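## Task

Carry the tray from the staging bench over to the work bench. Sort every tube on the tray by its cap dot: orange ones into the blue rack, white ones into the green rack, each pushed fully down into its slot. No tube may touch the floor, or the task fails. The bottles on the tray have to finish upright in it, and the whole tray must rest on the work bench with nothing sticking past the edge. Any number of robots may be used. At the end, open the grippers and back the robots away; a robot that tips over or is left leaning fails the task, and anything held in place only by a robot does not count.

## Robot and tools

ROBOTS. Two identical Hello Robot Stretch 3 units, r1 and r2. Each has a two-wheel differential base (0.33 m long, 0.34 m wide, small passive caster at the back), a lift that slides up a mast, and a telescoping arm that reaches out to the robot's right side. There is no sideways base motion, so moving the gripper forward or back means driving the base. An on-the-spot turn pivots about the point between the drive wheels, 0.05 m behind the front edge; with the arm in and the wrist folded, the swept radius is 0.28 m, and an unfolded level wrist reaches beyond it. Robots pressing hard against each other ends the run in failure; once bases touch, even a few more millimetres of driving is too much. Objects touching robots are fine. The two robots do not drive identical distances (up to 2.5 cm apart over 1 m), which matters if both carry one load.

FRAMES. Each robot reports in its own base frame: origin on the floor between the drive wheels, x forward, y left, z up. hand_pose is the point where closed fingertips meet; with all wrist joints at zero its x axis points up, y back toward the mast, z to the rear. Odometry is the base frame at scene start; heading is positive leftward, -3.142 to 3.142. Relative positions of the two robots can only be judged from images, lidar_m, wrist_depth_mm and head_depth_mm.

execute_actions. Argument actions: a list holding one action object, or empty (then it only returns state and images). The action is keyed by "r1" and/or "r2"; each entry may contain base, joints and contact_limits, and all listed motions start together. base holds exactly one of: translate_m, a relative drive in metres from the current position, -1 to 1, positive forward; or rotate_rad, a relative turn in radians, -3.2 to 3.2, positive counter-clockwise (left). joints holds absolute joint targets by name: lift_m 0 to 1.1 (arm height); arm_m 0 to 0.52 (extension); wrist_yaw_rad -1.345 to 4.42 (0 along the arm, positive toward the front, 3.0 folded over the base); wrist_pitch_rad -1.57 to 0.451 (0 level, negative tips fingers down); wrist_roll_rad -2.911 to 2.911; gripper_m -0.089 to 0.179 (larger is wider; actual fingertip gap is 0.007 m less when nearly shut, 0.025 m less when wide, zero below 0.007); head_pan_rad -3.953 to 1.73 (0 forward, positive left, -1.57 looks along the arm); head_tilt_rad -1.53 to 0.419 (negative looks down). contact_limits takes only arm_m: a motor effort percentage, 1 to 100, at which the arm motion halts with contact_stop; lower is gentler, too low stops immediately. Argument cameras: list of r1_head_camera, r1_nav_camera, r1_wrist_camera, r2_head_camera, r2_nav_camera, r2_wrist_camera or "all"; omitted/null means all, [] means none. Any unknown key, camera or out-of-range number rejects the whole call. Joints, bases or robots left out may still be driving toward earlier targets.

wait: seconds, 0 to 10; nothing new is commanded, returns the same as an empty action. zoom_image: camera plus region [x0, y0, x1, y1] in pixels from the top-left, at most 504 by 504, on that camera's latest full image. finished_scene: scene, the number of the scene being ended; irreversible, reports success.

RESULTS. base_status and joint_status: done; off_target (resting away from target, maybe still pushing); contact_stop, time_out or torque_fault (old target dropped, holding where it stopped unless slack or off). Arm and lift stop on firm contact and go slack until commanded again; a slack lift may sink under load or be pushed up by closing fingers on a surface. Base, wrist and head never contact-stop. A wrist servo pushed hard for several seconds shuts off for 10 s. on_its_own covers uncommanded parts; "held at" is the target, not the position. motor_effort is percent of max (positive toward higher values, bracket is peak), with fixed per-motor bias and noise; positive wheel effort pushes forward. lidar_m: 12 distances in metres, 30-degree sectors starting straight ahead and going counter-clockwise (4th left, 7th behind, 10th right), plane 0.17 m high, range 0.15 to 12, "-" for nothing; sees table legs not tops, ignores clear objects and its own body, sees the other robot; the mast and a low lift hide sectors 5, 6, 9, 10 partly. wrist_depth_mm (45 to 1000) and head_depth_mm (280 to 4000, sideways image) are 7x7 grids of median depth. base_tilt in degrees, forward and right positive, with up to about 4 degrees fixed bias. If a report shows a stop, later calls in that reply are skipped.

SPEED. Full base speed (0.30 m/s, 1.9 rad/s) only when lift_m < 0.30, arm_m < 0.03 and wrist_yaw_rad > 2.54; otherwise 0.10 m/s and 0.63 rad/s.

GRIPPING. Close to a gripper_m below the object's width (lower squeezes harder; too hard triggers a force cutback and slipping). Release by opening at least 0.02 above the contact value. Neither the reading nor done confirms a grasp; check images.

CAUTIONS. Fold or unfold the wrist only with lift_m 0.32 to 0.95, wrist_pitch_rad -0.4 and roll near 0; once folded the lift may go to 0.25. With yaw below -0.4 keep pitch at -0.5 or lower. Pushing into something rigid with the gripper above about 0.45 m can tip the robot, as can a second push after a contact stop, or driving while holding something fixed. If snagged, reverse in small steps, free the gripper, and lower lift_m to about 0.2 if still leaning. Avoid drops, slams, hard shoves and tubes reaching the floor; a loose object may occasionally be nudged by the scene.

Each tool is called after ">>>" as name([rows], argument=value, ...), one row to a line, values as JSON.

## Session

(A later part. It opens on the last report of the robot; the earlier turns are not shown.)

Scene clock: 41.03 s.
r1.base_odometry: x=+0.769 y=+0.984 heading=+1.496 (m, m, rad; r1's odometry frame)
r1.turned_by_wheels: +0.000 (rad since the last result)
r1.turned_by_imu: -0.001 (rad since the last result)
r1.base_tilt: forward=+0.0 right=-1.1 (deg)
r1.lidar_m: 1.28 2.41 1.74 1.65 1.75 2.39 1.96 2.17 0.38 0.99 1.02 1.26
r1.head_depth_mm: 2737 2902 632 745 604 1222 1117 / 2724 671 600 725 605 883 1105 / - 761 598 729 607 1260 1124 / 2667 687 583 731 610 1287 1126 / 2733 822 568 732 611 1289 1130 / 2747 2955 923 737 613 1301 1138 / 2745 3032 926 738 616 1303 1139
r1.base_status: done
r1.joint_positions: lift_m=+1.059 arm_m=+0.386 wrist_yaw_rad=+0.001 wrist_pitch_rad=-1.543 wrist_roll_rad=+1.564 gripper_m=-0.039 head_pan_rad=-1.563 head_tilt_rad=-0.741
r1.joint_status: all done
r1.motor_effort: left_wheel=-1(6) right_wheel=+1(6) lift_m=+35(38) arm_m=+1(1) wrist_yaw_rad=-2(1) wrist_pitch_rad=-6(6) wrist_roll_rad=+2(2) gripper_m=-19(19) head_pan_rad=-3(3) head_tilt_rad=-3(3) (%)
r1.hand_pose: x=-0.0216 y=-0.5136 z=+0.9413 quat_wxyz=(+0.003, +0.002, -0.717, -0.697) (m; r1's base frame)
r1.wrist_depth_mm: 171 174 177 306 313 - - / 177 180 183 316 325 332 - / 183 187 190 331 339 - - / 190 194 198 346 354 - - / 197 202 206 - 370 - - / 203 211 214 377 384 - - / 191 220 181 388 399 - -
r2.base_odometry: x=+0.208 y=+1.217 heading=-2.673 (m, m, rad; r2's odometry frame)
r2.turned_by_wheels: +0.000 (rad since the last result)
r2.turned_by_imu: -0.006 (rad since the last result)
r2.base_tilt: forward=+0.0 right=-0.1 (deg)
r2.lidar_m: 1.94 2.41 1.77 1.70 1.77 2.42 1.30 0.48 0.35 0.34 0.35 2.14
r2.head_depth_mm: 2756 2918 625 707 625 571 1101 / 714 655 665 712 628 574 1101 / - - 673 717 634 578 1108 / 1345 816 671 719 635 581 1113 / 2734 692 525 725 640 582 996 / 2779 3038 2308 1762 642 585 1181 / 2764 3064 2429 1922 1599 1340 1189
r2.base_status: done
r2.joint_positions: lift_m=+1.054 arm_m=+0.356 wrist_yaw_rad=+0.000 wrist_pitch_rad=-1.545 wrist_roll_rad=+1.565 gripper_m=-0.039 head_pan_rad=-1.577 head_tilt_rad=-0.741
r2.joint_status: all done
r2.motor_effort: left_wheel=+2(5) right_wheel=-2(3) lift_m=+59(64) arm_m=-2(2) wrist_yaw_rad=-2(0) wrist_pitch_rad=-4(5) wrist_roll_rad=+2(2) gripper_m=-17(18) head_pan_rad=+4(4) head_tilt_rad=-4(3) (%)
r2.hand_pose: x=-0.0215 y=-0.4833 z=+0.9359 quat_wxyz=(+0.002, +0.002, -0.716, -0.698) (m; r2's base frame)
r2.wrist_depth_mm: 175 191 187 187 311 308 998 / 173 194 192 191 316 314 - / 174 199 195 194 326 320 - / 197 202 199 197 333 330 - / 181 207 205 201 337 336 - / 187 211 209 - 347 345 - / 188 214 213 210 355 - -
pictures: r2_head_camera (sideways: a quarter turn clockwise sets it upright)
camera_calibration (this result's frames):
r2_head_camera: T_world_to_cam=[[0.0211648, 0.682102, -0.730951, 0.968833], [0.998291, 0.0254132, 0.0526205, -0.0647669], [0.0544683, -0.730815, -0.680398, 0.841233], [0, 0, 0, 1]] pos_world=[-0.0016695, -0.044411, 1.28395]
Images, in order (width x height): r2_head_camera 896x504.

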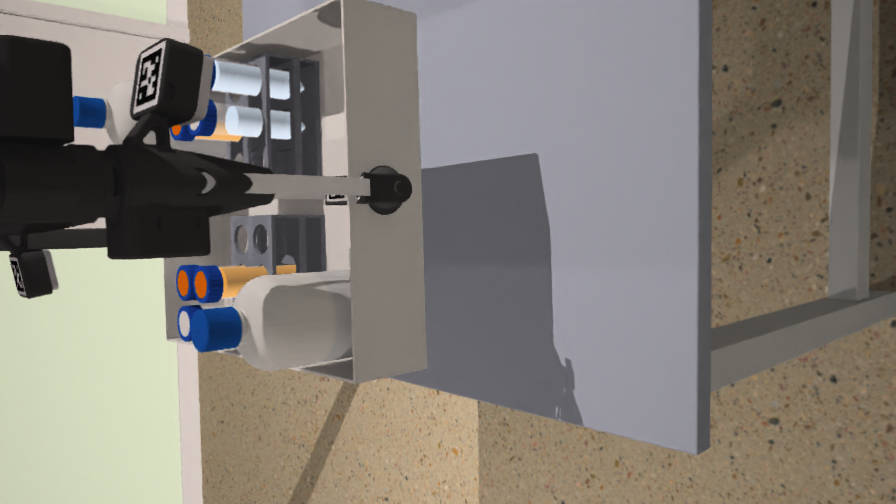

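>>> execute_actions([
  {"r1":{"base":{"translate_m":-1}},"r2":{"base":{"translate_m":1}}},
], cameras=[])

>>> execute_actions([
  {"r2":{"base":{"rotate_rad":0.012}}},
], cameras=[])

>>> execute_actions([
  {"r1":{"base":{"translate_m":-0.75}},"r2":{"base":{"translate_m":0.746},"joints":{"head_pan_rad":-0.85,"head_tilt_rad":-0.5}}},
], cameras=["r2_head_camera"])

Scene clock: 53.27 s.
r1.base_odometry: x=+0.694 y=-0.013 heading=+1.496 (m, m, rad; r1's odometry frame)
r1.turned_by_wheels: +0.000 (rad since the last result)
r1.turned_by_imu: -0.001 (rad since the last result)
r1.base_tilt: forward=+0.1 right=-1.2 (deg)
r1.lidar_m: 2.24 2.37 1.76 1.69 1.74 2.39 2.39 1.00 1.36 1.33 1.26 0.86
r1.head_depth_mm: 2697 2899 631 1793 1491 1280 1124 / 2690 671 599 1796 1489 1284 1123 / - 737 599 1737 1501 1279 1125 / 2686 688 583 1691 1499 1292 1132 / 2722 820 568 1816 1513 1296 1134 / 2759 2993 2271 1822 1518 1301 1139 / 2769 2957 2300 1827 1523 1302 1139
r1.base_status: done
r1.joint_positions: lift_m=+1.059 arm_m=+0.386 wrist_yaw_rad=+0.001 wrist_pitch_rad=-1.541 wrist_roll_rad=+1.564 gripper_m=-0.039 head_pan_rad=-1.563 head_tilt_rad=-0.741
r1.joint_status: not commanded
r1.motor_effort: left_wheel=+0(6) right_wheel=+0(6) lift_m=+34(35) arm_m=+2(2) wrist_yaw_rad=+0(1) wrist_pitch_rad=-7(7) wrist_roll_rad=+2(2) gripper_m=-18(19) head_pan_rad=-3(3) head_tilt_rad=-3(3) (%)
r1.hand_pose: x=-0.0216 y=-0.5141 z=+0.9412 quat_wxyz=(+0.003, +0.002, -0.717, -0.697) (m; r1's base frame)
r1.wrist_depth_mm: 171 173 177 - - - - / 177 179 184 - - - - / 183 186 191 - - - - / 191 194 198 - - - - / 197 202 206 - - - - / 202 211 214 - - - - / 190 221 181 - - - -
r2.base_odometry: x=-0.685 y=+0.765 heading=-2.673 (m, m, rad; r2's odometry frame)
r2.turned_by_wheels: +0.000 (rad since the last result)
r2.turned_by_imu: -0.011 (rad since the last result)
r2.base_tilt: forward=+0.2 right=-0.3 (deg)
r2.lidar_m: 1.25 2.45 1.77 1.71 1.77 2.40 1.36 0.89 1.28 1.34 1.32 0.96
r2.head_depth_mm: 2756 2902 620 1749 1543 1328 1155 / 714 652 664 1758 1549 1332 1166 / - - 673 1723 1565 1338 1170 / 1313 835 670 1649 1569 1344 1176 / 2732 809 523 1748 1581 1347 1176 / 2761 3008 2326 1904 1577 1351 1189 / 2726 2992 2421 1915 1597 1352 1193
r2.base_status: done
r2.joint_positions: lift_m=+1.054 arm_m=+0.356 wrist_yaw_rad=+0.000 wrist_pitch_rad=-1.544 wrist_roll_rad=+1.565 gripper_m=-0.039 head_pan_rad=-1.577 head_tilt_rad=-0.741
r2.joint_status: not commanded
r2.motor_effort: left_wheel=+3(7) right_wheel=-3(5) lift_m=+59(59) arm_m=-2(2) wrist_yaw_rad=+1(0) wrist_pitch_rad=-5(5) wrist_roll_rad=+2(2) gripper_m=-17(17) head_pan_rad=+4(4) head_tilt_rad=-4(4) (%)
r2.hand_pose: x=-0.0215 y=-0.4838 z=+0.9359 quat_wxyz=(+0.002, +0.002, -0.716, -0.698) (m; r2's base frame)
r2.wrist_depth_mm: 171 190 187 187 - - - / 176 195 191 191 - - - / 174 198 195 195 - - - / 179 202 200 197 - - - / 180 207 204 200 - - - / 193 211 209 - - - - / 187 214 214 211 - - -
pictures: none
No camera images: the call's "cameras" was empty. Leave "cameras" out to get every camera's image.

Scene clock: 54.10 s.
r1.base_odometry: x=+0.694 y=-0.013 heading=+1.496 (m, m, rad; r1's odometry frame)
r1.turned_by_wheels: +0.000 (rad since the last result)
r1.turned_by_imu: +0.000 (rad since the last result)
r1.base_tilt: forward=+0.0 right=-1.2 (deg)
r1.lidar_m: 2.24 2.38 1.75 1.68 1.75 2.37 2.38 1.00 1.37 1.33 1.26 0.86
r1.head_depth_mm: 2714 2894 636 1785 1485 1281 1121 / 726 669 597 1801 1497 1282 1121 / - 777 600 1740 1498 1283 1124 / 2676 689 586 1702 1502 1288 1131 / 2712 696 569 1826 1514 1295 1132 / 2771 2962 2278 1829 1521 1302 1139 / 2771 2983 2293 1817 1526 1301 1137
r1.base_status: not commanded
r1.joint_positions: lift_m=+1.059 arm_m=+0.386 wrist_yaw_rad=+0.001 wrist_pitch_rad=-1.542 wrist_roll_rad=+1.564 gripper_m=-0.039 head_pan_rad=-1.563 head_tilt_rad=-0.741
r1.joint_status: not commanded
r1.motor_effort: left_wheel=-1(1) right_wheel=+2(2) lift_m=+35(35) arm_m=+2(1) wrist_yaw_rad=-1(1) wrist_pitch_rad=-7(7) wrist_roll_rad=+2(2) gripper_m=-18(18) head_pan_rad=-3(3) head_tilt_rad=-2(3) (%)
r1.hand_pose: x=-0.0216 y=-0.5139 z=+0.9413 quat_wxyz=(+0.003, +0.002, -0.717, -0.697) (m; r1's base frame)
r1.wrist_depth_mm: 170 174 176 - - - - / 177 180 183 - - - - / 183 186 191 - - - - / 191 194 198 - - - - / 197 203 206 - - - - / 202 211 214 - - - - / 191 221 181 - - - -
r2.base_odometry: x=-0.685 y=+0.765 heading=-2.661 (m, m, rad; r2's odometry frame)
r2.turned_by_wheels: +0.012 (rad since the last result)
r2.turned_by_imu: +0.012 (rad since the last result)
r2.base_tilt: forward=+0.2 right=-0.2 (deg)
r2.lidar_m: 1.31 2.42 1.78 1.71 1.78 2.43 1.30 0.90 1.27 1.34 1.33 0.96
r2.head_depth_mm: 2771 2909 629 1753 1536 1324 1161 / 706 654 664 1776 1546 1333 1165 / - - 673 1727 1573 1344 1171 / 2602 818 663 1654 1575 1341 1181 / 2769 815 525 1738 1581 1350 1181 / 2757 3004 2314 1890 1587 1354 1187 / 2768 3008 2410 1936 1594 1371 1191
r2.base_status: done
r2.joint_positions: lift_m=+1.054 arm_m=+0.356 wrist_yaw_rad=+0.000 wrist_pitch_rad=-1.545 wrist_roll_rad=+1.566 gripper_m=-0.039 head_pan_rad=-1.577 head_tilt_rad=-0.741
r2.joint_status: not commanded
r2.motor_effort: left_wheel=+1(3) right_wheel=-1(3) lift_m=+59(60) arm_m=-2(2) wrist_yaw_rad=-1(1) wrist_pitch_rad=-5(5) wrist_roll_rad=+2(2) gripper_m=-17(17) head_pan_rad=+4(4) head_tilt_rad=-4(3) (%)
r2.hand_pose: x=-0.0215 y=-0.4835 z=+0.9359 quat_wxyz=(+0.002, +0.001, -0.716, -0.698) (m; r2's base frame)
r2.wrist_depth_mm: 178 190 187 187 - - - / 172 194 192 189 - - - / 173 198 196 193 - - - / 181 202 200 198 - - - / 180 208 205 201 - - - / 190 210 208 - - - - / 188 215 214 211 - - -
pictures: none
No camera images: the call's "cameras" was empty. Leave "cameras" out to get every camera's image.

Scene clock: 62.93 s.
r1.base_odometry: x=+0.637 y=-0.761 heading=+1.496 (m, m, rad; r1's odometry frame)
r1.turned_by_wheels: +0.000 (rad since the last result)
r1.turned_by_imu: +0.000 (rad since the last result)
r1.base_tilt: forward=+0.0 right=-1.1 (deg)
r1.lidar_m: 1.58 2.35 1.75 1.68 1.74 2.38 1.66 1.42 0.40 1.01 3.18 1.82
r1.head_depth_mm: 2741 2924 682 724 618 798 1123 / 2700 669 601 1472 1503 1285 1104 / - 768 601 1740 1498 1293 1124 / 2668 688 585 1700 1501 1292 1128 / 2710 823 570 1815 1506 1294 1131 / 2758 2967 2297 1816 1518 1297 1133 / 2756 2984 2290 1826 1524 1305 1139
r1.base_status: done
r1.joint_positions: lift_m=+1.059 arm_m=+0.386 wrist_yaw_rad=+0.001 wrist_pitch_rad=-1.539 wrist_roll_rad=+1.564 gripper_m=-0.039 head_pan_rad=-1.563 head_tilt_rad=-0.741
r1.joint_status: not commanded
r1.motor_effort: left_wheel=+0(6) right_wheel=+0(6) lift_m=+35(35) arm_m=+2(2) wrist_yaw_rad=-2(2) wrist_pitch_rad=-8(8) wrist_roll_rad=+1(2) gripper_m=-19(19) head_pan_rad=-3(3) head_tilt_rad=-3(3) (%)
r1.hand_pose: x=-0.0216 y=-0.5145 z=+0.9412 quat_wxyz=(+0.003, +0.002, -0.718, -0.696) (m; r1's base frame)
r1.wrist_depth_mm: 171 174 176 746 - - - / 178 180 183 - - - - / 184 187 191 - - - - / 191 195 198 - - - - / 197 203 205 - - - - / 202 211 215 - - - - / 190 220 181 - - - -
r2.base_odometry: x=-1.346 y=+0.420 heading=-2.661 (m, m, rad; r2's odometry frame)
r2.turned_by_wheels: +0.000 (rad since the last result)
r2.turned_by_imu: -0.008 (rad since the last result)
r2.base_tilt: forward=+0.2 right=-0.1 (deg)
r2.lidar_m: 1.27 2.43 1.78 1.71 1.77 2.42 1.60 1.85 3.18 0.98 0.36 0.47
r2.head_depth_mm: 2921 3126 3306 1044 789 635 571 / 3095 3332 3619 1054 793 640 534 / 3364 3694 3782 1053 799 643 578 / 3696 - 3878 1071 804 648 1280 / - - 1597 1073 807 707 1315 / - - 1621 1082 808 1546 1232 / 3650 3885 1629 1086 883 1546 1324
r2.base_status: done
r2.joint_positions: lift_m=+1.054 arm_m=+0.356 wrist_yaw_rad=+0.000 wrist_pitch_rad=-1.542 wrist_roll_rad=+1.566 gripper_m=-0.039 head_pan_rad=-0.857 head_tilt_rad=-0.507
r2.joint_status: all done
r2.motor_effort: left_wheel=+2(4) right_wheel=-3(4) lift_m=+59(60) arm_m=-2(2) wrist_yaw_rad=+0(0) wrist_pitch_rad=-6(6) wrist_roll_rad=+1(2) gripper_m=-18(17) head_pan_rad=+4(52) head_tilt_rad=+3(19) (%)
r2.hand_pose: x=-0.0215 y=-0.4842 z=+0.9359 quat_wxyz=(+0.002, +0.001, -0.717, -0.697) (m; r2's base frame)
r2.wrist_depth_mm: 173 191 187 188 - - - / 176 195 192 191 - - - / 175 198 195 194 - - - / 200 203 199 198 - - - / 180 207 205 200 - - - / 191 211 208 - 623 - - / 190 215 214 211 357 - -
pictures: r2_head_camera (sideways: a quarter turn clockwise sets it upright)
camera_calibration (this result's frames):
r2_head_camera: T_world_to_cam=[[-0.310851, 0.384921, -0.869027, 1.15086], [0.726499, 0.685765, 0.0438788, -0.0517429], [0.612838, -0.617707, -0.492816, 0.593794], [0, 0, 0, 1]] pos_world=[0.0314389, -0.0407163, 1.29503]
Images, in order (width x height): r2_head_camera 896x504.

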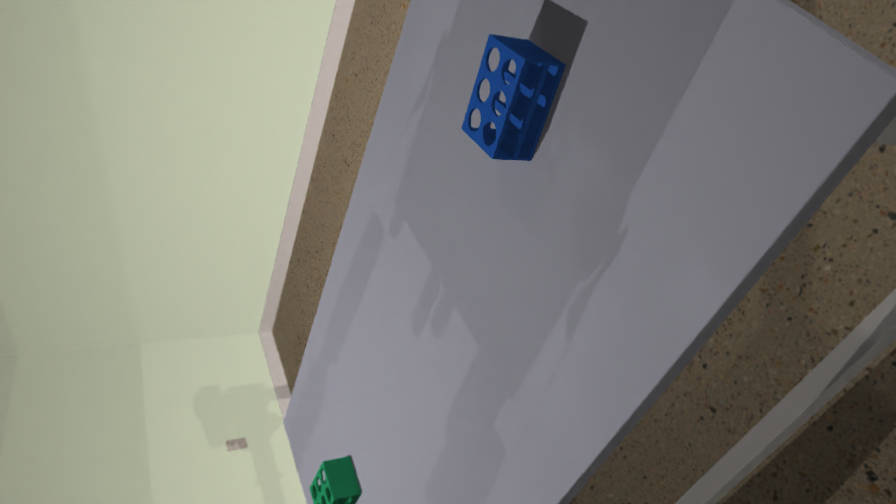

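>>> execute_actions([
  {"r1":{"base":{"translate_m":-0.88}},"r2":{"base":{"translate_m":0.88},"joints":{"head_pan_rad":-1.57,"head_tilt_rad":-0.7}}},
], cameras=[])

>>> execute_actions([
  {"r1":{"joints":{"lift_m":0.925}},"r2":{"joints":{"lift_m":0.92}}},
], cameras=[])

>>> execute_actions([
  {"r1":{"joints":{"gripper_m":0.05}},"r2":{"joints":{"gripper_m":0.05}}},
], cameras=[])

>>> execute_actions([
  {"r1":{"base":{"translate_m":-0.34},"joints":{"lift_m":1.02,"head_pan_rad":-1.3}},"r2":{"base":{"translate_m":-0.34},"joints":{"lift_m":1.02,"head_pan_rad":-1.3}}},
], cameras=[])

>>> execute_actions([
  {"r1":{"joints":{"lift_m":1.0,"arm_m":0.47,"wrist_yaw_rad":1.35,"wrist_pitch_rad":-0.7,"wrist_roll_rad":0,"gripper_m":0.065}},"r2":{"joints":{"lift_m":1.0,"arm_m":0.44,"wrist_yaw_rad":1.35,"wrist_pitch_rad":-0.7,"wrist_roll_rad":0,"gripper_m":0.065}}},
], cameras=["r1_head_camera","r1_wrist_camera","r2_head_camera","r2_wrist_camera"])

Scene clock: 78.10 s.
r1.base_odometry: x=+0.571 y=-1.638 heading=+1.496 (m, m, rad; r1's odometry frame)
r1.turned_by_wheels: +0.000 (rad since the last result)
r1.turned_by_imu: -0.001 (rad since the last result)
r1.base_tilt: forward=+0.1 right=-1.1 (deg)
r1.lidar_m: 2.44 2.39 1.74 1.68 1.74 2.38 2.82 0.82 1.04 1.00 1.04 0.73
r1.head_depth_mm: 2725 2944 630 722 604 1281 1119 / 2711 670 599 726 606 1286 1127 / - 737 599 729 607 1285 1131 / 1309 688 582 731 610 1293 1134 / 2753 727 568 733 612 1294 1132 / 2734 2979 921 736 613 1300 1137 / 2747 2986 926 740 615 1305 1138
r1.base_status: done
r1.joint_positions: lift_m=+1.059 arm_m=+0.386 wrist_yaw_rad=+0.001 wrist_pitch_rad=-1.543 wrist_roll_rad=+1.564 gripper_m=-0.039 head_pan_rad=-1.563 head_tilt_rad=-0.741
r1.joint_status: not commanded
r1.motor_effort: left_wheel=+0(6) right_wheel=-1(8) lift_m=+36(35) arm_m=+1(1) wrist_yaw_rad=-1(1) wrist_pitch_rad=-6(8) wrist_roll_rad=+2(2) gripper_m=-18(19) head_pan_rad=-3(3) head_tilt_rad=-2(2) (%)
r1.hand_pose: x=-0.0216 y=-0.5135 z=+0.9413 quat_wxyz=(+0.003, +0.002, -0.716, -0.698) (m; r1's base frame)
r1.wrist_depth_mm: 171 173 176 308 313 - - / 177 180 183 317 328 335 - / 182 187 190 329 337 - - / 190 194 198 342 353 - - / 196 202 205 - 367 - - / 203 211 214 376 385 - - / 189 221 181 387 400 - -
r2.base_odometry: x=-2.127 y=+0.014 heading=-2.661 (m, m, rad; r2's odometry frame)
r2.turned_by_wheels: +0.000 (rad since the last result)
r2.turned_by_imu: -0.010 (rad since the last result)
r2.base_tilt: forward=+0.2 right=-0.2 (deg)
r2.lidar_m: 2.80 2.46 1.78 1.72 1.77 2.41 2.48 0.47 0.34 0.33 0.34 0.46
r2.head_depth_mm: 2687 2955 687 577 652 552 1184 / - 730 676 577 654 557 1188 / - - 691 735 659 559 1190 / 1246 2907 674 575 665 561 1191 / 2723 2955 519 573 666 564 1196 / 2709 3074 1057 796 671 567 1205 / 2746 3094 1068 827 673 570 1210
r2.base_status: done
r2.joint_positions: lift_m=+1.054 arm_m=+0.356 wrist_yaw_rad=+0.001 wrist_pitch_rad=-1.546 wrist_roll_rad=+1.566 gripper_m=-0.039 head_pan_rad=-1.563 head_tilt_rad=-0.691
r2.joint_status: all done
r2.motor_effort: left_wheel=+3(6) right_wheel=-4(6) lift_m=+59(59) arm_m=-2(2) wrist_yaw_rad=-2(1) wrist_pitch_rad=-4(6) wrist_roll_rad=+2(2) gripper_m=-17(18) head_pan_rad=-5(52) head_tilt_rad=-4(20) (%)
r2.hand_pose: x=-0.0216 y=-0.4831 z=+0.9360 quat_wxyz=(+0.002, +0.002, -0.716, -0.699) (m; r2's base frame)
r2.wrist_depth_mm: 174 190 188 187 310 307 - / 179 195 191 190 319 316 - / 174 199 196 194 324 319 - / 179 202 199 198 333 327 - / 181 207 204 201 339 335 - / 195 211 208 - 345 345 - / 188 215 214 209 356 353 -
pictures: none
No camera images: the call's "cameras" was empty. Leave "cameras" out to get every camera's image.

Scene clock: 80.17 s.
r1.base_odometry: x=+0.571 y=-1.638 heading=+1.496 (m, m, rad; r1's odometry frame)
r1.turned_by_wheels: +0.000 (rad since the last result)
r1.turned_by_imu: +0.000 (rad since the last result)
r1.base_tilt: forward=+0.1 right=-1.2 (deg)
r1.lidar_m: 2.44 2.39 1.74 1.68 1.74 2.38 2.82 0.82 1.04 1.00 1.03 0.73
r1.head_depth_mm: 2669 - 868 694 604 1282 1124 / 2626 - 802 685 605 1283 1126 / 2599 - 797 688 607 1288 1124 / 718 1514 775 674 610 1293 1127 / 2722 2966 829 677 612 1297 1130 / 2755 2973 921 737 614 1300 1133 / 2760 2998 926 740 615 1301 1139
r1.base_status: not commanded
r1.joint_positions: lift_m=+0.925 arm_m=+0.386 wrist_yaw_rad=+0.001 wrist_pitch_rad=-1.543 wrist_roll_rad=+1.564 gripper_m=-0.039 head_pan_rad=-1.563 head_tilt_rad=-0.741
r1.joint_status: all done
r1.motor_effort: left_wheel=+0(0) right_wheel=+0(0) lift_m=+23(32) arm_m=+1(1) wrist_yaw_rad=-1(1) wrist_pitch_rad=-6(6) wrist_roll_rad=+2(2) gripper_m=-18(18) head_pan_rad=-3(3) head_tilt_rad=-3(3) (%)
r1.hand_pose: x=-0.0216 y=-0.5134 z=+0.8069 quat_wxyz=(+0.003, +0.002, -0.716, -0.698) (m; r1's base frame)
r1.wrist_depth_mm: 170 173 177 184 188 192 198 / 177 180 182 191 196 200 206 / 183 187 190 198 203 208 - / 189 194 198 206 212 218 - / 196 201 206 - 221 226 - / 201 211 213 226 231 237 - / 189 220 181 233 242 249 -
r2.base_odometry: x=-2.127 y=+0.014 heading=-2.661 (m, m, rad; r2's odometry frame)
r2.turned_by_wheels: +0.000 (rad since the last result)
r2.turned_by_imu: +0.000 (rad since the last result)
r2.base_tilt: forward=+0.2 right=-0.2 (deg)
r2.lidar_m: 2.79 2.46 1.78 1.72 1.78 2.41 2.48 0.47 0.34 0.33 0.34 0.46
r2.head_depth_mm: 2646 - - 766 636 553 1178 / 2719 - - 770 640 556 1191 / 2636 826 - 762 642 558 1185 / 725 826 1073 746 647 561 1191 / 2713 3001 1014 630 650 564 1202 / 2707 3066 1053 820 671 566 1202 / 2704 3081 1066 825 674 570 1216
r2.base_status: not commanded
r2.joint_positions: lift_m=+0.920 arm_m=+0.356 wrist_yaw_rad=+0.001 wrist_pitch_rad=-1.546 wrist_roll_rad=+1.566 gripper_m=-0.039 head_pan_rad=-1.563 head_tilt_rad=-0.691
r2.joint_status: all done
r2.motor_effort: left_wheel=+3(3) right_wheel=-4(3) lift_m=+24(54) arm_m=-2(2) wrist_yaw_rad=-2(1) wrist_pitch_rad=-4(5) wrist_roll_rad=+2(2) gripper_m=-18(17) head_pan_rad=-5(5) head_tilt_rad=-4(3) (%)
r2.hand_pose: x=-0.0216 y=-0.4830 z=+0.8023 quat_wxyz=(+0.002, +0.002, -0.715, -0.699) (m; r2's base frame)
r2.wrist_depth_mm: 174 190 188 187 185 183 180 / 180 195 192 190 190 186 183 / 174 199 196 194 194 190 187 / 179 203 199 198 198 194 191 / 180 207 204 201 201 198 195 / 196 210 209 - 205 202 199 / 188 214 213 209 211 207 203
pictures: none
No camera images: the call's "cameras" was empty. Leave "cameras" out to get every camera's image.

Scene clock: 81.57 s.
r1.base_odometry: x=+0.571 y=-1.638 heading=+1.496 (m, m, rad; r1's odometry frame)
r1.turned_by_wheels: +0.000 (rad since the last result)
r1.turned_by_imu: +0.000 (rad since the last result)
r1.base_tilt: forward=+0.1 right=-1.2 (deg)
r1.lidar_m: 2.44 2.39 1.74 1.68 1.75 2.38 2.82 0.82 1.03 1.00 1.04 0.73
r1.head_depth_mm: 2619 - 869 695 605 1282 1120 / 2648 - 806 686 605 1278 1129 / 2577 - 800 689 608 1284 1123 / 720 1471 776 673 611 1291 1126 / 2744 2988 832 676 612 1292 1132 / 2756 2978 920 737 614 1294 1134 / 2740 2970 925 740 616 1301 1139
r1.base_status: not commanded
r1.joint_positions: lift_m=+0.925 arm_m=+0.386 wrist_yaw_rad=+0.001 wrist_pitch_rad=-1.548 wrist_roll_rad=+1.564 gripper_m=+0.050 head_pan_rad=-1.563 head_tilt_rad=-0.741
r1.joint_status: all done
r1.motor_effort: left_wheel=-1(0) right_wheel=+0(0) lift_m=+23(23) arm_m=+1(2) wrist_yaw_rad=-1(1) wrist_pitch_rad=-4(6) wrist_roll_rad=+2(2) gripper_m=+0(89) head_pan_rad=-3(3) head_tilt_rad=-2(3) (%)
r1.hand_pose: x=-0.0216 y=-0.5123 z=+0.8070 quat_wxyz=(+0.003, +0.002, -0.715, -0.699) (m; r1's base frame)
r1.wrist_depth_mm: 172 176 179 185 189 193 198 / 179 181 186 192 197 201 208 / 184 189 193 199 204 210 - / 192 197 200 207 213 218 - / 199 204 207 215 222 228 - / 204 213 218 225 233 239 - / 190 221 183 233 244 251 -
r2.base_odometry: x=-2.127 y=+0.014 heading=-2.661 (m, m, rad; r2's odometry frame)
r2.turned_by_wheels: +0.000 (rad since the last result)
r2.turned_by_imu: +0.000 (rad since the last result)
r2.base_tilt: forward=+0.2 right=-0.2 (deg)
r2.lidar_m: 2.79 2.46 1.78 1.72 1.78 2.40 2.48 0.47 0.34 0.33 0.34 0.46
r2.head_depth_mm: 2692 - 976 769 636 552 1183 / 2688 - - 769 638 556 1189 / 2623 821 - 767 640 559 1192 / 726 1400 1078 748 645 561 1192 / 2716 3049 1005 629 649 564 1202 / 2714 3041 1053 819 670 566 1198 / 2711 3105 1062 828 675 569 1211
r2.base_status: not commanded
r2.joint_positions: lift_m=+0.920 arm_m=+0.356 wrist_yaw_rad=+0.001 wrist_pitch_rad=-1.551 wrist_roll_rad=+1.566 gripper_m=+0.050 head_pan_rad=-1.563 head_tilt_rad=-0.691
r2.joint_status: all done
r2.motor_effort: left_wheel=+2(3) right_wheel=-3(3) lift_m=+24(24) arm_m=-2(2) wrist_yaw_rad=-1(1) wrist_pitch_rad=-3(4) wrist_roll_rad=+2(2) gripper_m=+1(78) head_pan_rad=-4(6) head_tilt_rad=-4(3) (%)
r2.hand_pose: x=-0.0216 y=-0.4818 z=+0.8024 quat_wxyz=(+0.002, +0.002, -0.714, -0.700) (m; r2's base frame)
r2.wrist_depth_mm: 175 192 189 187 186 183 181 / 184 196 193 192 190 186 184 / 175 200 197 195 193 191 188 / 180 204 202 199 198 195 193 / 182 208 206 204 202 199 197 / 197 212 212 209 208 204 202 / 175 217 216 213 213 208 206
pictures: none
No camera images: the call's "cameras" was empty. Leave "cameras" out to get every camera's image.

Scene clock: 85.90 s.
r1.base_odometry: x=+0.546 y=-1.977 heading=+1.495 (m, m, rad; r1's odometry frame)
r1.turned_by_wheels: +0.000 (rad since the last result)
r1.turned_by_imu: -0.001 (rad since the last result)
r1.base_tilt: forward=-0.1 right=-1.2 (deg)
r1.lidar_m: 2.78 2.39 1.74 1.68 1.74 2.38 2.48 0.53 0.57 1.00 1.04 1.04
r1.head_depth_mm: 2600 - 899 705 602 1228 1121 / 2699 2910 904 726 606 1253 1126 / 2744 3013 883 727 607 1291 1131 / 2862 3036 822 711 625 1295 1132 / 2874 1552 851 713 643 1290 1133 / 3016 3074 842 717 662 1303 1132 / 3111 1184 719 739 1420 1298 1141
r1.base_status: done
r1.joint_positions: lift_m=+1.020 arm_m=+0.386 wrist_yaw_rad=+0.001 wrist_pitch_rad=-1.549 wrist_roll_rad=+1.564 gripper_m=+0.050 head_pan_rad=-1.307 head_tilt_rad=-0.741
r1.joint_status: all done
r1.motor_effort: left_wheel=-2(7) right_wheel=+2(4) lift_m=+30(31) arm_m=+1(1) wrist_yaw_rad=-1(1) wrist_pitch_rad=-3(4) wrist_roll_rad=+2(2) gripper_m=+0(1) head_pan_rad=+4(27) head_tilt_rad=-3(2) (%)
r1.hand_pose: x=-0.0216 y=-0.5121 z=+0.9017 quat_wxyz=(+0.003, +0.002, -0.715, -0.699) (m; r1's base frame)
r1.wrist_depth_mm: 231 261 266 272 278 286 - / 265 270 276 282 287 295 - / 275 281 288 293 300 308 - / 285 293 297 305 315 - - / 297 304 309 317 327 - - / 309 316 327 332 341 - - / 323 329 337 346 359 - -
r2.base_odometry: x=-1.825 y=+0.171 heading=-2.661 (m, m, rad; r2's odometry frame)
r2.turned_by_wheels: +0.000 (rad since the last result)
r2.turned_by_imu: +0.002 (rad since the last result)
r2.base_tilt: forward=+0.2 right=-0.2 (deg)
r2.lidar_m: 3.13 2.46 1.79 1.71 1.77 2.41 2.14 0.47 0.34 0.33 0.34 0.46
r2.head_depth_mm: 2604 2845 974 791 650 554 1134 / 2690 2945 1019 798 656 555 1160 / 2729 3057 962 803 660 558 1189 / 2853 3081 846 782 664 574 1202 / 2896 3152 995 808 668 590 1205 / 2972 3299 864 814 669 608 1160 / 3103 3379 1067 712 673 1344 1169
r2.base_status: done
r2.joint_positions: lift_m=+1.019 arm_m=+0.356 wrist_yaw_rad=+0.001 wrist_pitch_rad=-1.552 wrist_roll_rad=+1.566 gripper_m=+0.050 head_pan_rad=-1.307 head_tilt_rad=-0.691
r2.joint_status: all done
r2.motor_effort: left_wheel=+2(3) right_wheel=-1(5) lift_m=+51(54) arm_m=-2(2) wrist_yaw_rad=-1(1) wrist_pitch_rad=-3(3) wrist_roll_rad=+2(2) gripper_m=+0(0) head_pan_rad=+4(34) head_tilt_rad=-4(4) (%)
r2.hand_pose: x=-0.0216 y=-0.4817 z=+0.9014 quat_wxyz=(+0.002, +0.002, -0.713, -0.701) (m; r2's base frame)
r2.wrist_depth_mm: 239 261 288 284 279 276 983 / 270 265 292 290 286 281 975 / 306 272 300 297 290 288 - / 317 311 307 302 296 292 - / 323 317 313 307 304 302 - / 330 327 324 318 311 306 - / 339 335 330 325 319 315 -
pictures: none
No camera images: the call's "cameras" was empty. Leave "cameras" out to get every camera's image.

Scene clock: 87.73 s.
r1.base_odometry: x=+0.546 y=-1.977 heading=+1.495 (m, m, rad; r1's odometry frame)
r1.turned_by_wheels: +0.000 (rad since the last result)
r1.turned_by_imu: +0.000 (rad since the last result)
r1.base_tilt: forward=+0.0 right=-1.2 (deg)
r1.lidar_m: 2.78 2.39 1.74 1.68 1.74 2.38 2.48 0.54 0.57 1.00 1.04 1.04
r1.head_depth_mm: 2589 2692 902 722 602 1227 1124 / 2650 2852 901 725 606 1262 1126 / 2762 3037 875 729 608 1293 1124 / 2842 3018 823 710 626 1291 1127 / 2892 1565 852 711 642 1293 1131 / 3077 3038 840 718 661 1300 1132 / 3171 1127 719 740 1419 1305 1139
r1.base_status: not commanded
r1.joint_positions: lift_m=+1.000 arm_m=+0.470 wrist_yaw_rad=+1.347 wrist_pitch_rad=-0.716 wrist_roll_rad=+0.007 gripper_m=+0.065 head_pan_rad=-1.307 head_tilt_rad=-0.741
r1.joint_status: all done
r1.motor_effort: left_wheel=-1(2) right_wheel=+3(3) lift_m=+17(28) arm_m=+2(2) wrist_yaw_rad=+3(6) wrist_pitch_rad=+8(7) wrist_roll_rad=-2(2) gripper_m=+0(64) head_pan_rad=+4(4) head_tilt_rad=-2(2) (%)
r1.hand_pose: x=+0.1516 y=-0.6543 z=+0.9526 quat_wxyz=(+0.671, +0.607, -0.365, +0.217) (m; r1's base frame)
r1.wrist_depth_mm: 585 323 579 479 572 - - / 489 342 431 478 481 286 - / 437 409 425 348 441 274 - / 395 383 396 313 383 329 411 / 358 346 357 303 355 362 374 / 327 317 288 324 329 339 340 / 302 299 303 306 308 312 312
r2.base_odometry: x=-1.825 y=+0.171 heading=-2.661 (m, m, rad; r2's odometry frame)
r2.turned_by_wheels: +0.000 (rad since the last result)
r2.turned_by_imu: +0.000 (rad since the last result)
r2.base_tilt: forward=+0.2 right=-0.3 (deg)
r2.lidar_m: 3.12 2.45 1.78 1.71 1.77 2.42 2.14 0.47 0.34 0.33 0.34 0.46
r2.head_depth_mm: 2641 - 1003 794 652 553 1143 / 2662 2999 1003 796 656 554 1159 / 2760 3024 947 803 659 559 1191 / 2848 3107 845 781 662 575 1197 / 2874 3181 994 806 666 591 1204 / 2940 3280 862 812 670 608 1163 / 3064 3324 1062 711 674 1340 1165
r2.base_status: not commanded
r2.joint_positions: lift_m=+1.001 arm_m=+0.440 wrist_yaw_rad=+1.348 wrist_pitch_rad=-0.716 wrist_roll_rad=+0.007 gripper_m=+0.065 head_pan_rad=-1.307 head_tilt_rad=-0.691
r2.joint_status: all done
r2.motor_effort: left_wheel=+2(2) right_wheel=-1(1) lift_m=+16(49) arm_m=+1(2) wrist_yaw_rad=+3(0) wrist_pitch_rad=+6(5) wrist_roll_rad=-5(7) gripper_m=+1(59) head_pan_rad=+4(5) head_tilt_rad=-3(3) (%)
r2.hand_pose: x=+0.1516 y=-0.6241 z=+0.9529 quat_wxyz=(+0.671, +0.608, -0.365, +0.217) (m; r2's base frame)
r2.wrist_depth_mm: - - 853 752 755 - - / - 729 645 635 610 - - / - 568 390 419 503 417 - / - 480 434 396 424 268 412 / - 421 401 374 364 307 365 / 394 368 338 338 291 331 332 / 342 328 290 308 308 305 301
pictures: r1_head_camera (sideways: a quarter turn clockwise sets it upright), r1_wrist_camera, r2_head_camera (sideways: a quarter turn clockwise sets it upright), r2_wrist_camera
camera_calibration (this result's frames):
r1_head_camera: T_world_to_cam=[[-0.203102, 0.698182, -0.686507, 0.918431], [0.955135, 0.295618, 0.0180701, -0.0268894], [0.21556, -0.652037, -0.726899, 0.904536], [0, 0, 0, 1]] pos_world=[0.0172362, -0.0434914, 1.2885]
r1_wrist_camera: T_world_to_cam=[[-0.297145, -0.954297, 0.0319835, -0.620475], [-0.802647, 0.231501, -0.549696, 0.813913], [0.517169, -0.189011, -0.834752, 0.761808], [0, 0, 0, 1]] pos_world=[0.0749305, -0.63655, 1.10317]
r2_head_camera: T_world_to_cam=[[-0.151765, 0.627072, -0.764034, 1.01301], [0.954699, 0.293175, 0.0509814, -0.0623703], [0.255964, -0.721685, -0.643159, 0.791565], [0, 0, 0, 1]] pos_world=[0.0106719, -0.0456828, 1.28625]
r2_wrist_camera: T_world_to_cam=[[-0.238714, -0.966411, -0.0952116, -0.464413], [-0.724532, 0.242529, -0.645162, 0.919854], [0.646583, -0.0850251, -0.75809, 0.733694], [0, 0, 0, 1]] pos_world=[0.0812078, -0.609523, 1.10544]
Images, in order (width x height): r1_head_camera 896x504, r1_wrist_camera 644x364, r2_head_camera 896x504, r2_wrist_camera 644x364.

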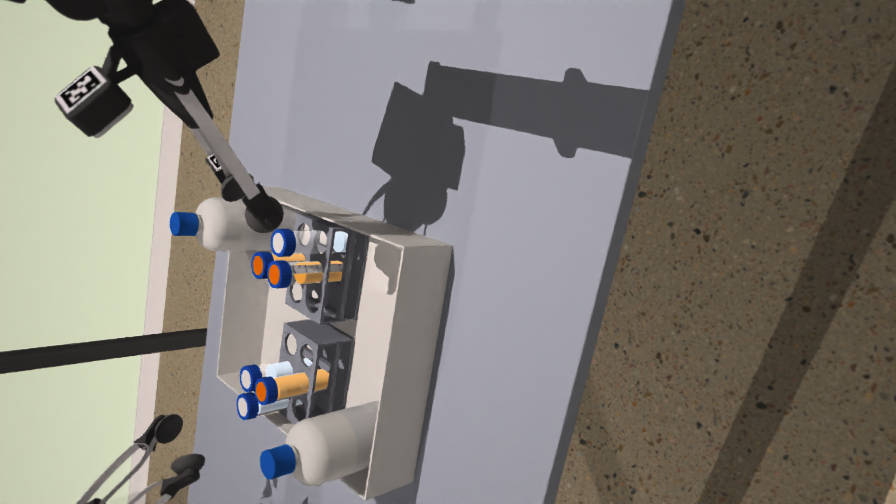

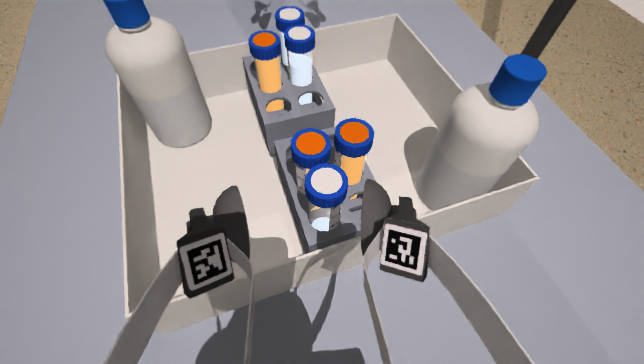

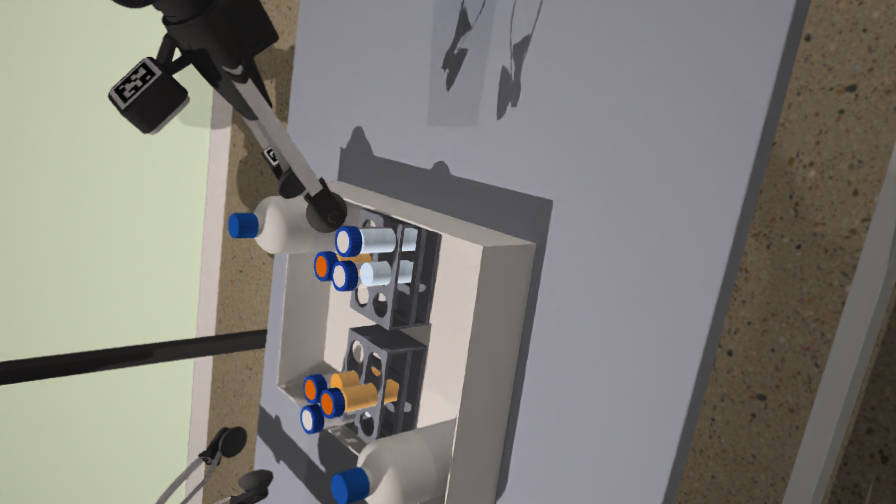

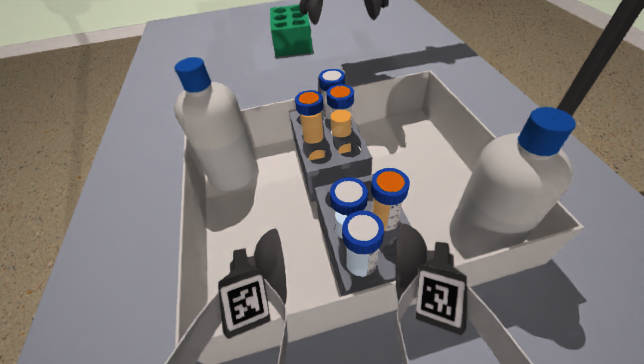

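>>> execute_actions([
  {"r1":{"base":{"translate_m":0.04},"joints":{"lift_m":0.93,"arm_m":0.495}},"r2":{"base":{"translate_m":0.036},"joints":{"lift_m":0.93,"arm_m":0.465}}},
], cameras=["r1_wrist_camera","r2_wrist_camera"])

Scene clock: 90.30 s.
r1.base_odometry: x=+0.549 y=-1.937 heading=+1.495 (m, m, rad; r1's odometry frame)
r1.turned_by_wheels: +0.000 (rad since the last result)
r1.turned_by_imu: +0.000 (rad since the last result)
r1.base_tilt: forward=+0.0 right=-1.2 (deg)
r1.lidar_m: 2.73 2.39 1.75 1.68 1.74 2.38 2.53 0.56 1.04 1.00 1.03 1.00
r1.head_depth_mm: 2599 2838 898 723 604 1229 1119 / 2677 2914 902 726 605 1253 1119 / 2746 2951 845 728 607 1288 1126 / 2851 3017 823 698 624 1296 1131 / 2881 1533 836 714 643 1294 1131 / 3072 3022 740 718 664 1298 1135 / 3027 1084 895 740 1426 1297 1135
r1.base_status: done
r1.joint_positions: lift_m=+0.930 arm_m=+0.495 wrist_yaw_rad=+1.348 wrist_pitch_rad=-0.716 wrist_roll_rad=+0.007 gripper_m=+0.065 head_pan_rad=-1.307 head_tilt_rad=-0.741
r1.joint_status: all done
r1.motor_effort: left_wheel=-2(2) right_wheel=+2(10) lift_m=+16(17) arm_m=+2(3) wrist_yaw_rad=+3(2) wrist_pitch_rad=+7(7) wrist_roll_rad=-2(2) gripper_m=+0(0) head_pan_rad=+4(4) head_tilt_rad=-2(3) (%)
r1.hand_pose: x=+0.1517 y=-0.6792 z=+0.8827 quat_wxyz=(+0.671, +0.607, -0.365, +0.217) (m; r1's base frame)
r1.wrist_depth_mm: 241 281 322 395 408 472 167 / 300 296 343 325 390 201 186 / 307 330 334 197 354 206 346 / 261 312 313 175 312 239 312 / 242 282 281 220 289 281 295 / 218 257 255 221 260 268 269 / 200 228 234 243 245 246 248
r2.base_odometry: x=-1.857 y=+0.154 heading=-2.661 (m, m, rad; r2's odometry frame)
r2.turned_by_wheels: +0.000 (rad since the last result)
r2.turned_by_imu: -0.001 (rad since the last result)
r2.base_tilt: forward=+0.1 right=-0.1 (deg)
r2.lidar_m: 3.09 2.45 1.78 1.71 1.77 2.41 2.18 0.47 0.34 0.33 0.34 0.46
r2.head_depth_mm: 2626 2884 939 793 650 554 1138 / 2666 2935 975 796 655 556 1159 / 2781 3083 867 776 660 559 1189 / 2821 3120 957 787 662 576 1194 / 2821 3176 991 807 667 589 1200 / 3051 3284 865 714 670 608 1161 / 3075 3165 1025 722 674 1340 1164
r2.base_status: done
r2.joint_positions: lift_m=+0.931 arm_m=+0.465 wrist_yaw_rad=+1.348 wrist_pitch_rad=-0.716 wrist_roll_rad=+0.007 gripper_m=+0.065 head_pan_rad=-1.307 head_tilt_rad=-0.691
r2.joint_status: all done
r2.motor_effort: left_wheel=+2(5) right_wheel=+0(3) lift_m=+16(14) arm_m=+2(1) wrist_yaw_rad=+2(2) wrist_pitch_rad=+5(5) wrist_roll_rad=-5(5) gripper_m=+1(1) head_pan_rad=+4(5) head_tilt_rad=-4(4) (%)
r2.hand_pose: x=+0.1518 y=-0.6490 z=+0.8831 quat_wxyz=(+0.671, +0.608, -0.365, +0.218) (m; r2's base frame)
r2.wrist_depth_mm: - 658 647 596 611 - - / - 283 396 332 434 473 167 / - 335 406 335 404 215 178 / 395 353 364 208 331 218 187 / 339 308 324 180 293 245 231 / 298 267 286 212 213 249 260 / 265 240 198 228 241 242 238
pictures: r1_wrist_camera, r2_wrist_camera
camera_calibration (this result's frames):
r1_wrist_camera: T_world_to_cam=[[-0.296629, -0.954457, 0.0319823, -0.642184], [-0.802437, 0.230946, -0.550235, 0.781451], [0.51779, -0.18888, -0.834397, 0.69837], [0, 0, 0, 1]] pos_world=[0.0749652, -0.661503, 1.03324]
r2_wrist_camera: T_world_to_cam=[[-0.238127, -0.966561, -0.095161, -0.49537], [-0.724244, 0.241999, -0.645684, 0.881001], [0.647122, -0.0848354, -0.757652, 0.678163], [0, 0, 0, 1]] pos_world=[0.0812438, -0.634474, 1.03552]
Images, in order (width x height): r1_wrist_camera 644x364, r2_wrist_camera 644x364.

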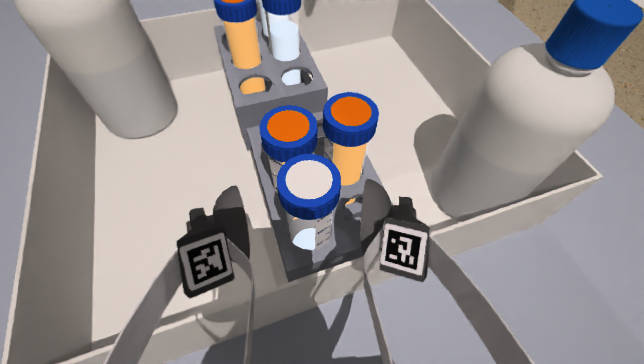

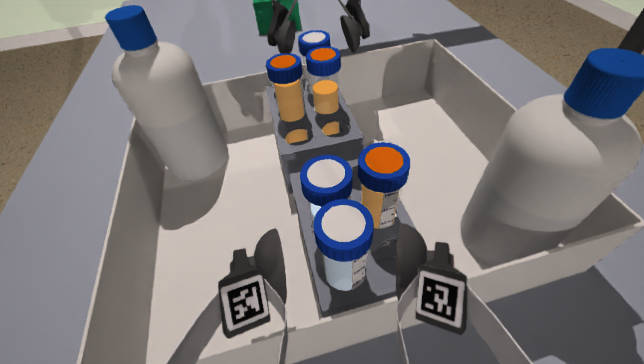

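>>> execute_actions([
  {"r1":{"base":{"translate_m":0.018},"joints":{"lift_m":0.924,"arm_m":0.501,"gripper_m":0.055}},"r2":{"base":{"translate_m":0.02},"joints":{"lift_m":0.922,"arm_m":0.471,"gripper_m":0.055}}},
], cameras=[])

>>> execute_actions([
  {"r1":{"joints":{"gripper_m":0.005}},"r2":{"joints":{"gripper_m":0.005}}},
], cameras=["r1_wrist_camera","r2_wrist_camera"])

Scene clock: 92.47 s.
r1.base_odometry: x=+0.550 y=-1.919 heading=+1.495 (m, m, rad; r1's odometry frame)
r1.turned_by_wheels: +0.000 (rad since the last result)
r1.turned_by_imu: +0.000 (rad since the last result)
r1.base_tilt: forward=+0.1 right=-1.1 (deg)
r1.lidar_m: 2.72 2.39 1.75 1.68 1.74 2.37 2.54 0.58 1.03 1.00 1.04 0.99
r1.head_depth_mm: 2584 2832 899 722 603 1229 1125 / 2711 2891 903 724 606 1257 1124 / 2772 2970 810 710 609 1288 1126 / 2834 3009 830 696 626 1294 1125 / 2923 1528 831 713 643 1291 1130 / 3035 1175 708 719 660 1303 1134 / 3029 1080 926 739 1429 1302 1139
r1.base_status: done
r1.joint_positions: lift_m=+0.924 arm_m=+0.501 wrist_yaw_rad=+1.348 wrist_pitch_rad=-0.716 wrist_roll_rad=+0.007 gripper_m=+0.055 head_pan_rad=-1.307 head_tilt_rad=-0.741
r1.joint_status: all done
r1.motor_effort: left_wheel=-2(3) right_wheel=+2(10) lift_m=+17(18) arm_m=+2(2) wrist_yaw_rad=+3(2) wrist_pitch_rad=+7(7) wrist_roll_rad=-2(2) gripper_m=+0(53) head_pan_rad=+4(4) head_tilt_rad=-2(3) (%)
r1.hand_pose: x=+0.1517 y=-0.6852 z=+0.8767 quat_wxyz=(+0.671, +0.607, -0.365, +0.217) (m; r1's base frame)
r1.wrist_depth_mm: 221 323 304 377 394 463 155 / 259 283 317 371 385 204 169 / 287 318 326 183 344 192 171 / 266 304 301 172 307 218 244 / 247 275 271 156 282 245 281 / 229 253 248 200 242 261 264 / 215 232 229 232 239 239 243
r2.base_odometry: x=-1.875 y=+0.145 heading=-2.661 (m, m, rad; r2's odometry frame)
r2.turned_by_wheels: +0.000 (rad since the last result)
r2.turned_by_imu: +0.000 (rad since the last result)
r2.base_tilt: forward=+0.1 right=-0.2 (deg)
r2.lidar_m: 3.06 2.45 1.78 1.71 1.78 2.42 2.20 0.47 0.34 0.33 0.34 0.46
r2.head_depth_mm: 2616 2900 937 794 651 555 1139 / 2688 2987 977 798 655 555 1167 / 2766 3073 843 776 658 558 1193 / 2841 3137 977 785 664 575 1197 / 2838 3152 977 800 666 592 1199 / 3000 3339 848 698 668 611 1159 / 3078 788 1027 750 673 1334 1167
r2.base_status: done
r2.joint_positions: lift_m=+0.923 arm_m=+0.471 wrist_yaw_rad=+1.348 wrist_pitch_rad=-0.716 wrist_roll_rad=+0.007 gripper_m=+0.055 head_pan_rad=-1.307 head_tilt_rad=-0.691
r2.joint_status: all done
r2.motor_effort: left_wheel=+1(5) right_wheel=-2(3) lift_m=+16(14) arm_m=+2(4) wrist_yaw_rad=+2(2) wrist_pitch_rad=+5(6) wrist_roll_rad=-5(5) gripper_m=+0(49) head_pan_rad=+5(4) head_tilt_rad=-4(5) (%)
r2.hand_pose: x=+0.1518 y=-0.6550 z=+0.8751 quat_wxyz=(+0.671, +0.608, -0.365, +0.218) (m; r2's base frame)
r2.wrist_depth_mm: - 641 633 563 598 - - / - 260 385 306 410 455 434 / 478 296 388 319 392 325 161 / 384 326 349 191 317 212 161 / 329 299 311 169 287 222 191 / 284 267 280 175 - 235 234 / 247 243 243 194 207 233 231
pictures: none
No camera images: the call's "cameras" was empty. Leave "cameras" out to get every camera's image.

Scene clock: 93.47 s.
r1.base_odometry: x=+0.550 y=-1.919 heading=+1.495 (m, m, rad; r1's odometry frame)
r1.turned_by_wheels: +0.000 (rad since the last result)
r1.turned_by_imu: +0.000 (rad since the last result)
r1.base_tilt: forward=+0.0 right=-1.2 (deg)
r1.lidar_m: 2.72 2.39 1.74 1.68 1.74 2.37 2.55 0.58 1.04 1.00 1.03 0.99
r1.head_depth_mm: 2568 2861 895 723 603 1233 1118 / 2696 2861 901 725 607 1262 1127 / 2804 2979 810 708 607 1286 1126 / 2857 3039 833 697 625 1291 1131 / 2907 1524 831 712 643 1294 1130 / 3051 1177 709 716 661 1294 1134 / 3013 1080 925 738 1421 1306 1134
r1.base_status: not commanded
r1.joint_positions: lift_m=+0.924 arm_m=+0.501 wrist_yaw_rad=+1.348 wrist_pitch_rad=-0.716 wrist_roll_rad=+0.007 gripper_m=+0.006 head_pan_rad=-1.307 head_tilt_rad=-0.741
r1.joint_status: all done
r1.motor_effort: left_wheel=-2(2) right_wheel=+2(2) lift_m=+16(18) arm_m=+2(2) wrist_yaw_rad=+2(2) wrist_pitch_rad=+7(7) wrist_roll_rad=-2(2) gripper_m=-13(94) head_pan_rad=+4(4) head_tilt_rad=-2(3) (%)
r1.hand_pose: x=+0.1517 y=-0.6852 z=+0.8767 quat_wxyz=(+0.671, +0.607, -0.365, +0.217) (m; r1's base frame)
r1.wrist_depth_mm: 222 323 311 378 388 458 155 / 260 283 317 368 383 204 169 / 287 318 326 184 347 192 170 / 266 303 301 171 305 218 245 / 246 276 280 153 282 246 283 / 230 252 250 200 230 259 262 / 215 234 230 233 238 241 241
r2.base_odometry: x=-1.875 y=+0.145 heading=-2.661 (m, m, rad; r2's odometry frame)
r2.turned_by_wheels: +0.000 (rad since the last result)
r2.turned_by_imu: +0.000 (rad since the last result)
r2.base_tilt: forward=+0.2 right=-0.1 (deg)
r2.lidar_m: 3.06 2.46 1.79 1.71 1.77 2.41 2.20 0.47 0.34 0.33 0.34 0.46
r2.head_depth_mm: 2596 2953 938 791 652 554 1139 / 2681 2983 973 797 657 556 1170 / 2746 3041 845 776 658 558 1197 / 2836 3116 975 786 662 576 1193 / 2836 3136 981 798 667 589 1200 / 2987 3247 837 697 670 609 1161 / 3130 790 1030 753 672 1339 1164
r2.base_status: not commanded
r2.joint_positions: lift_m=+0.923 arm_m=+0.471 wrist_yaw_rad=+1.348 wrist_pitch_rad=-0.716 wrist_roll_rad=+0.007 gripper_m=+0.006 head_pan_rad=-1.307 head_tilt_rad=-0.691
r2.joint_status: all done
r2.motor_effort: left_wheel=+1(1) right_wheel=-1(2) lift_m=+16(16) arm_m=+2(2) wrist_yaw_rad=+2(2) wrist_pitch_rad=+6(5) wrist_roll_rad=-5(5) gripper_m=-11(85) head_pan_rad=+4(4) head_tilt_rad=-3(3) (%)
r2.hand_pose: x=+0.1518 y=-0.6550 z=+0.8751 quat_wxyz=(+0.671, +0.608, -0.365, +0.218) (m; r2's base frame)
r2.wrist_depth_mm: - 637 631 330 599 - - / - 260 515 306 414 452 433 / 476 296 392 316 396 326 163 / 382 326 351 192 319 212 162 / 330 299 312 166 287 222 191 / 283 266 277 153 - 237 235 / 247 241 245 194 208 230 230
pictures: r1_wrist_camera, r2_wrist_camera
camera_calibration (this result's frames):
r1_wrist_camera: T_world_to_cam=[[-0.296592, -0.954468, 0.0319906, -0.647733], [-0.802425, 0.230903, -0.550271, 0.779546], [0.517829, -0.188876, -0.834373, 0.692211], [0, 0, 0, 1]] pos_world=[0.0749676, -0.667498, 1.02725]
r2_wrist_camera: T_world_to_cam=[[-0.238058, -0.966579, -0.0951482, -0.501955], [-0.724231, 0.241934, -0.645723, 0.877285], [0.647162, -0.08481, -0.75762, 0.671571], [0, 0, 0, 1]] pos_world=[0.0812471, -0.640468, 1.02752]
Images, in order (width x height): r1_wrist_camera 644x364, r2_wrist_camera 644x364.

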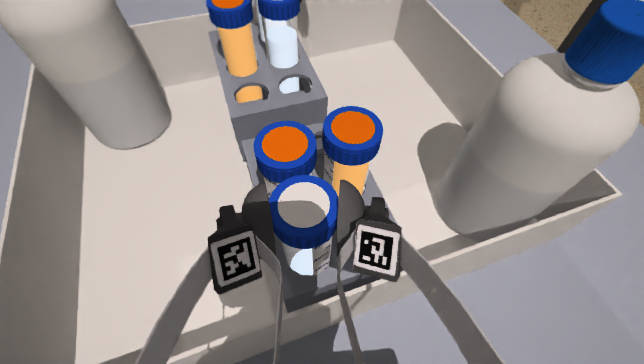

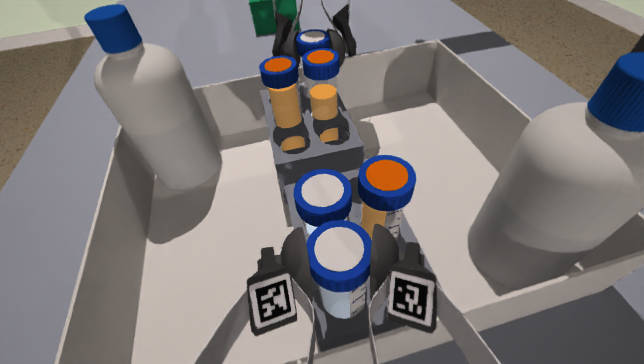

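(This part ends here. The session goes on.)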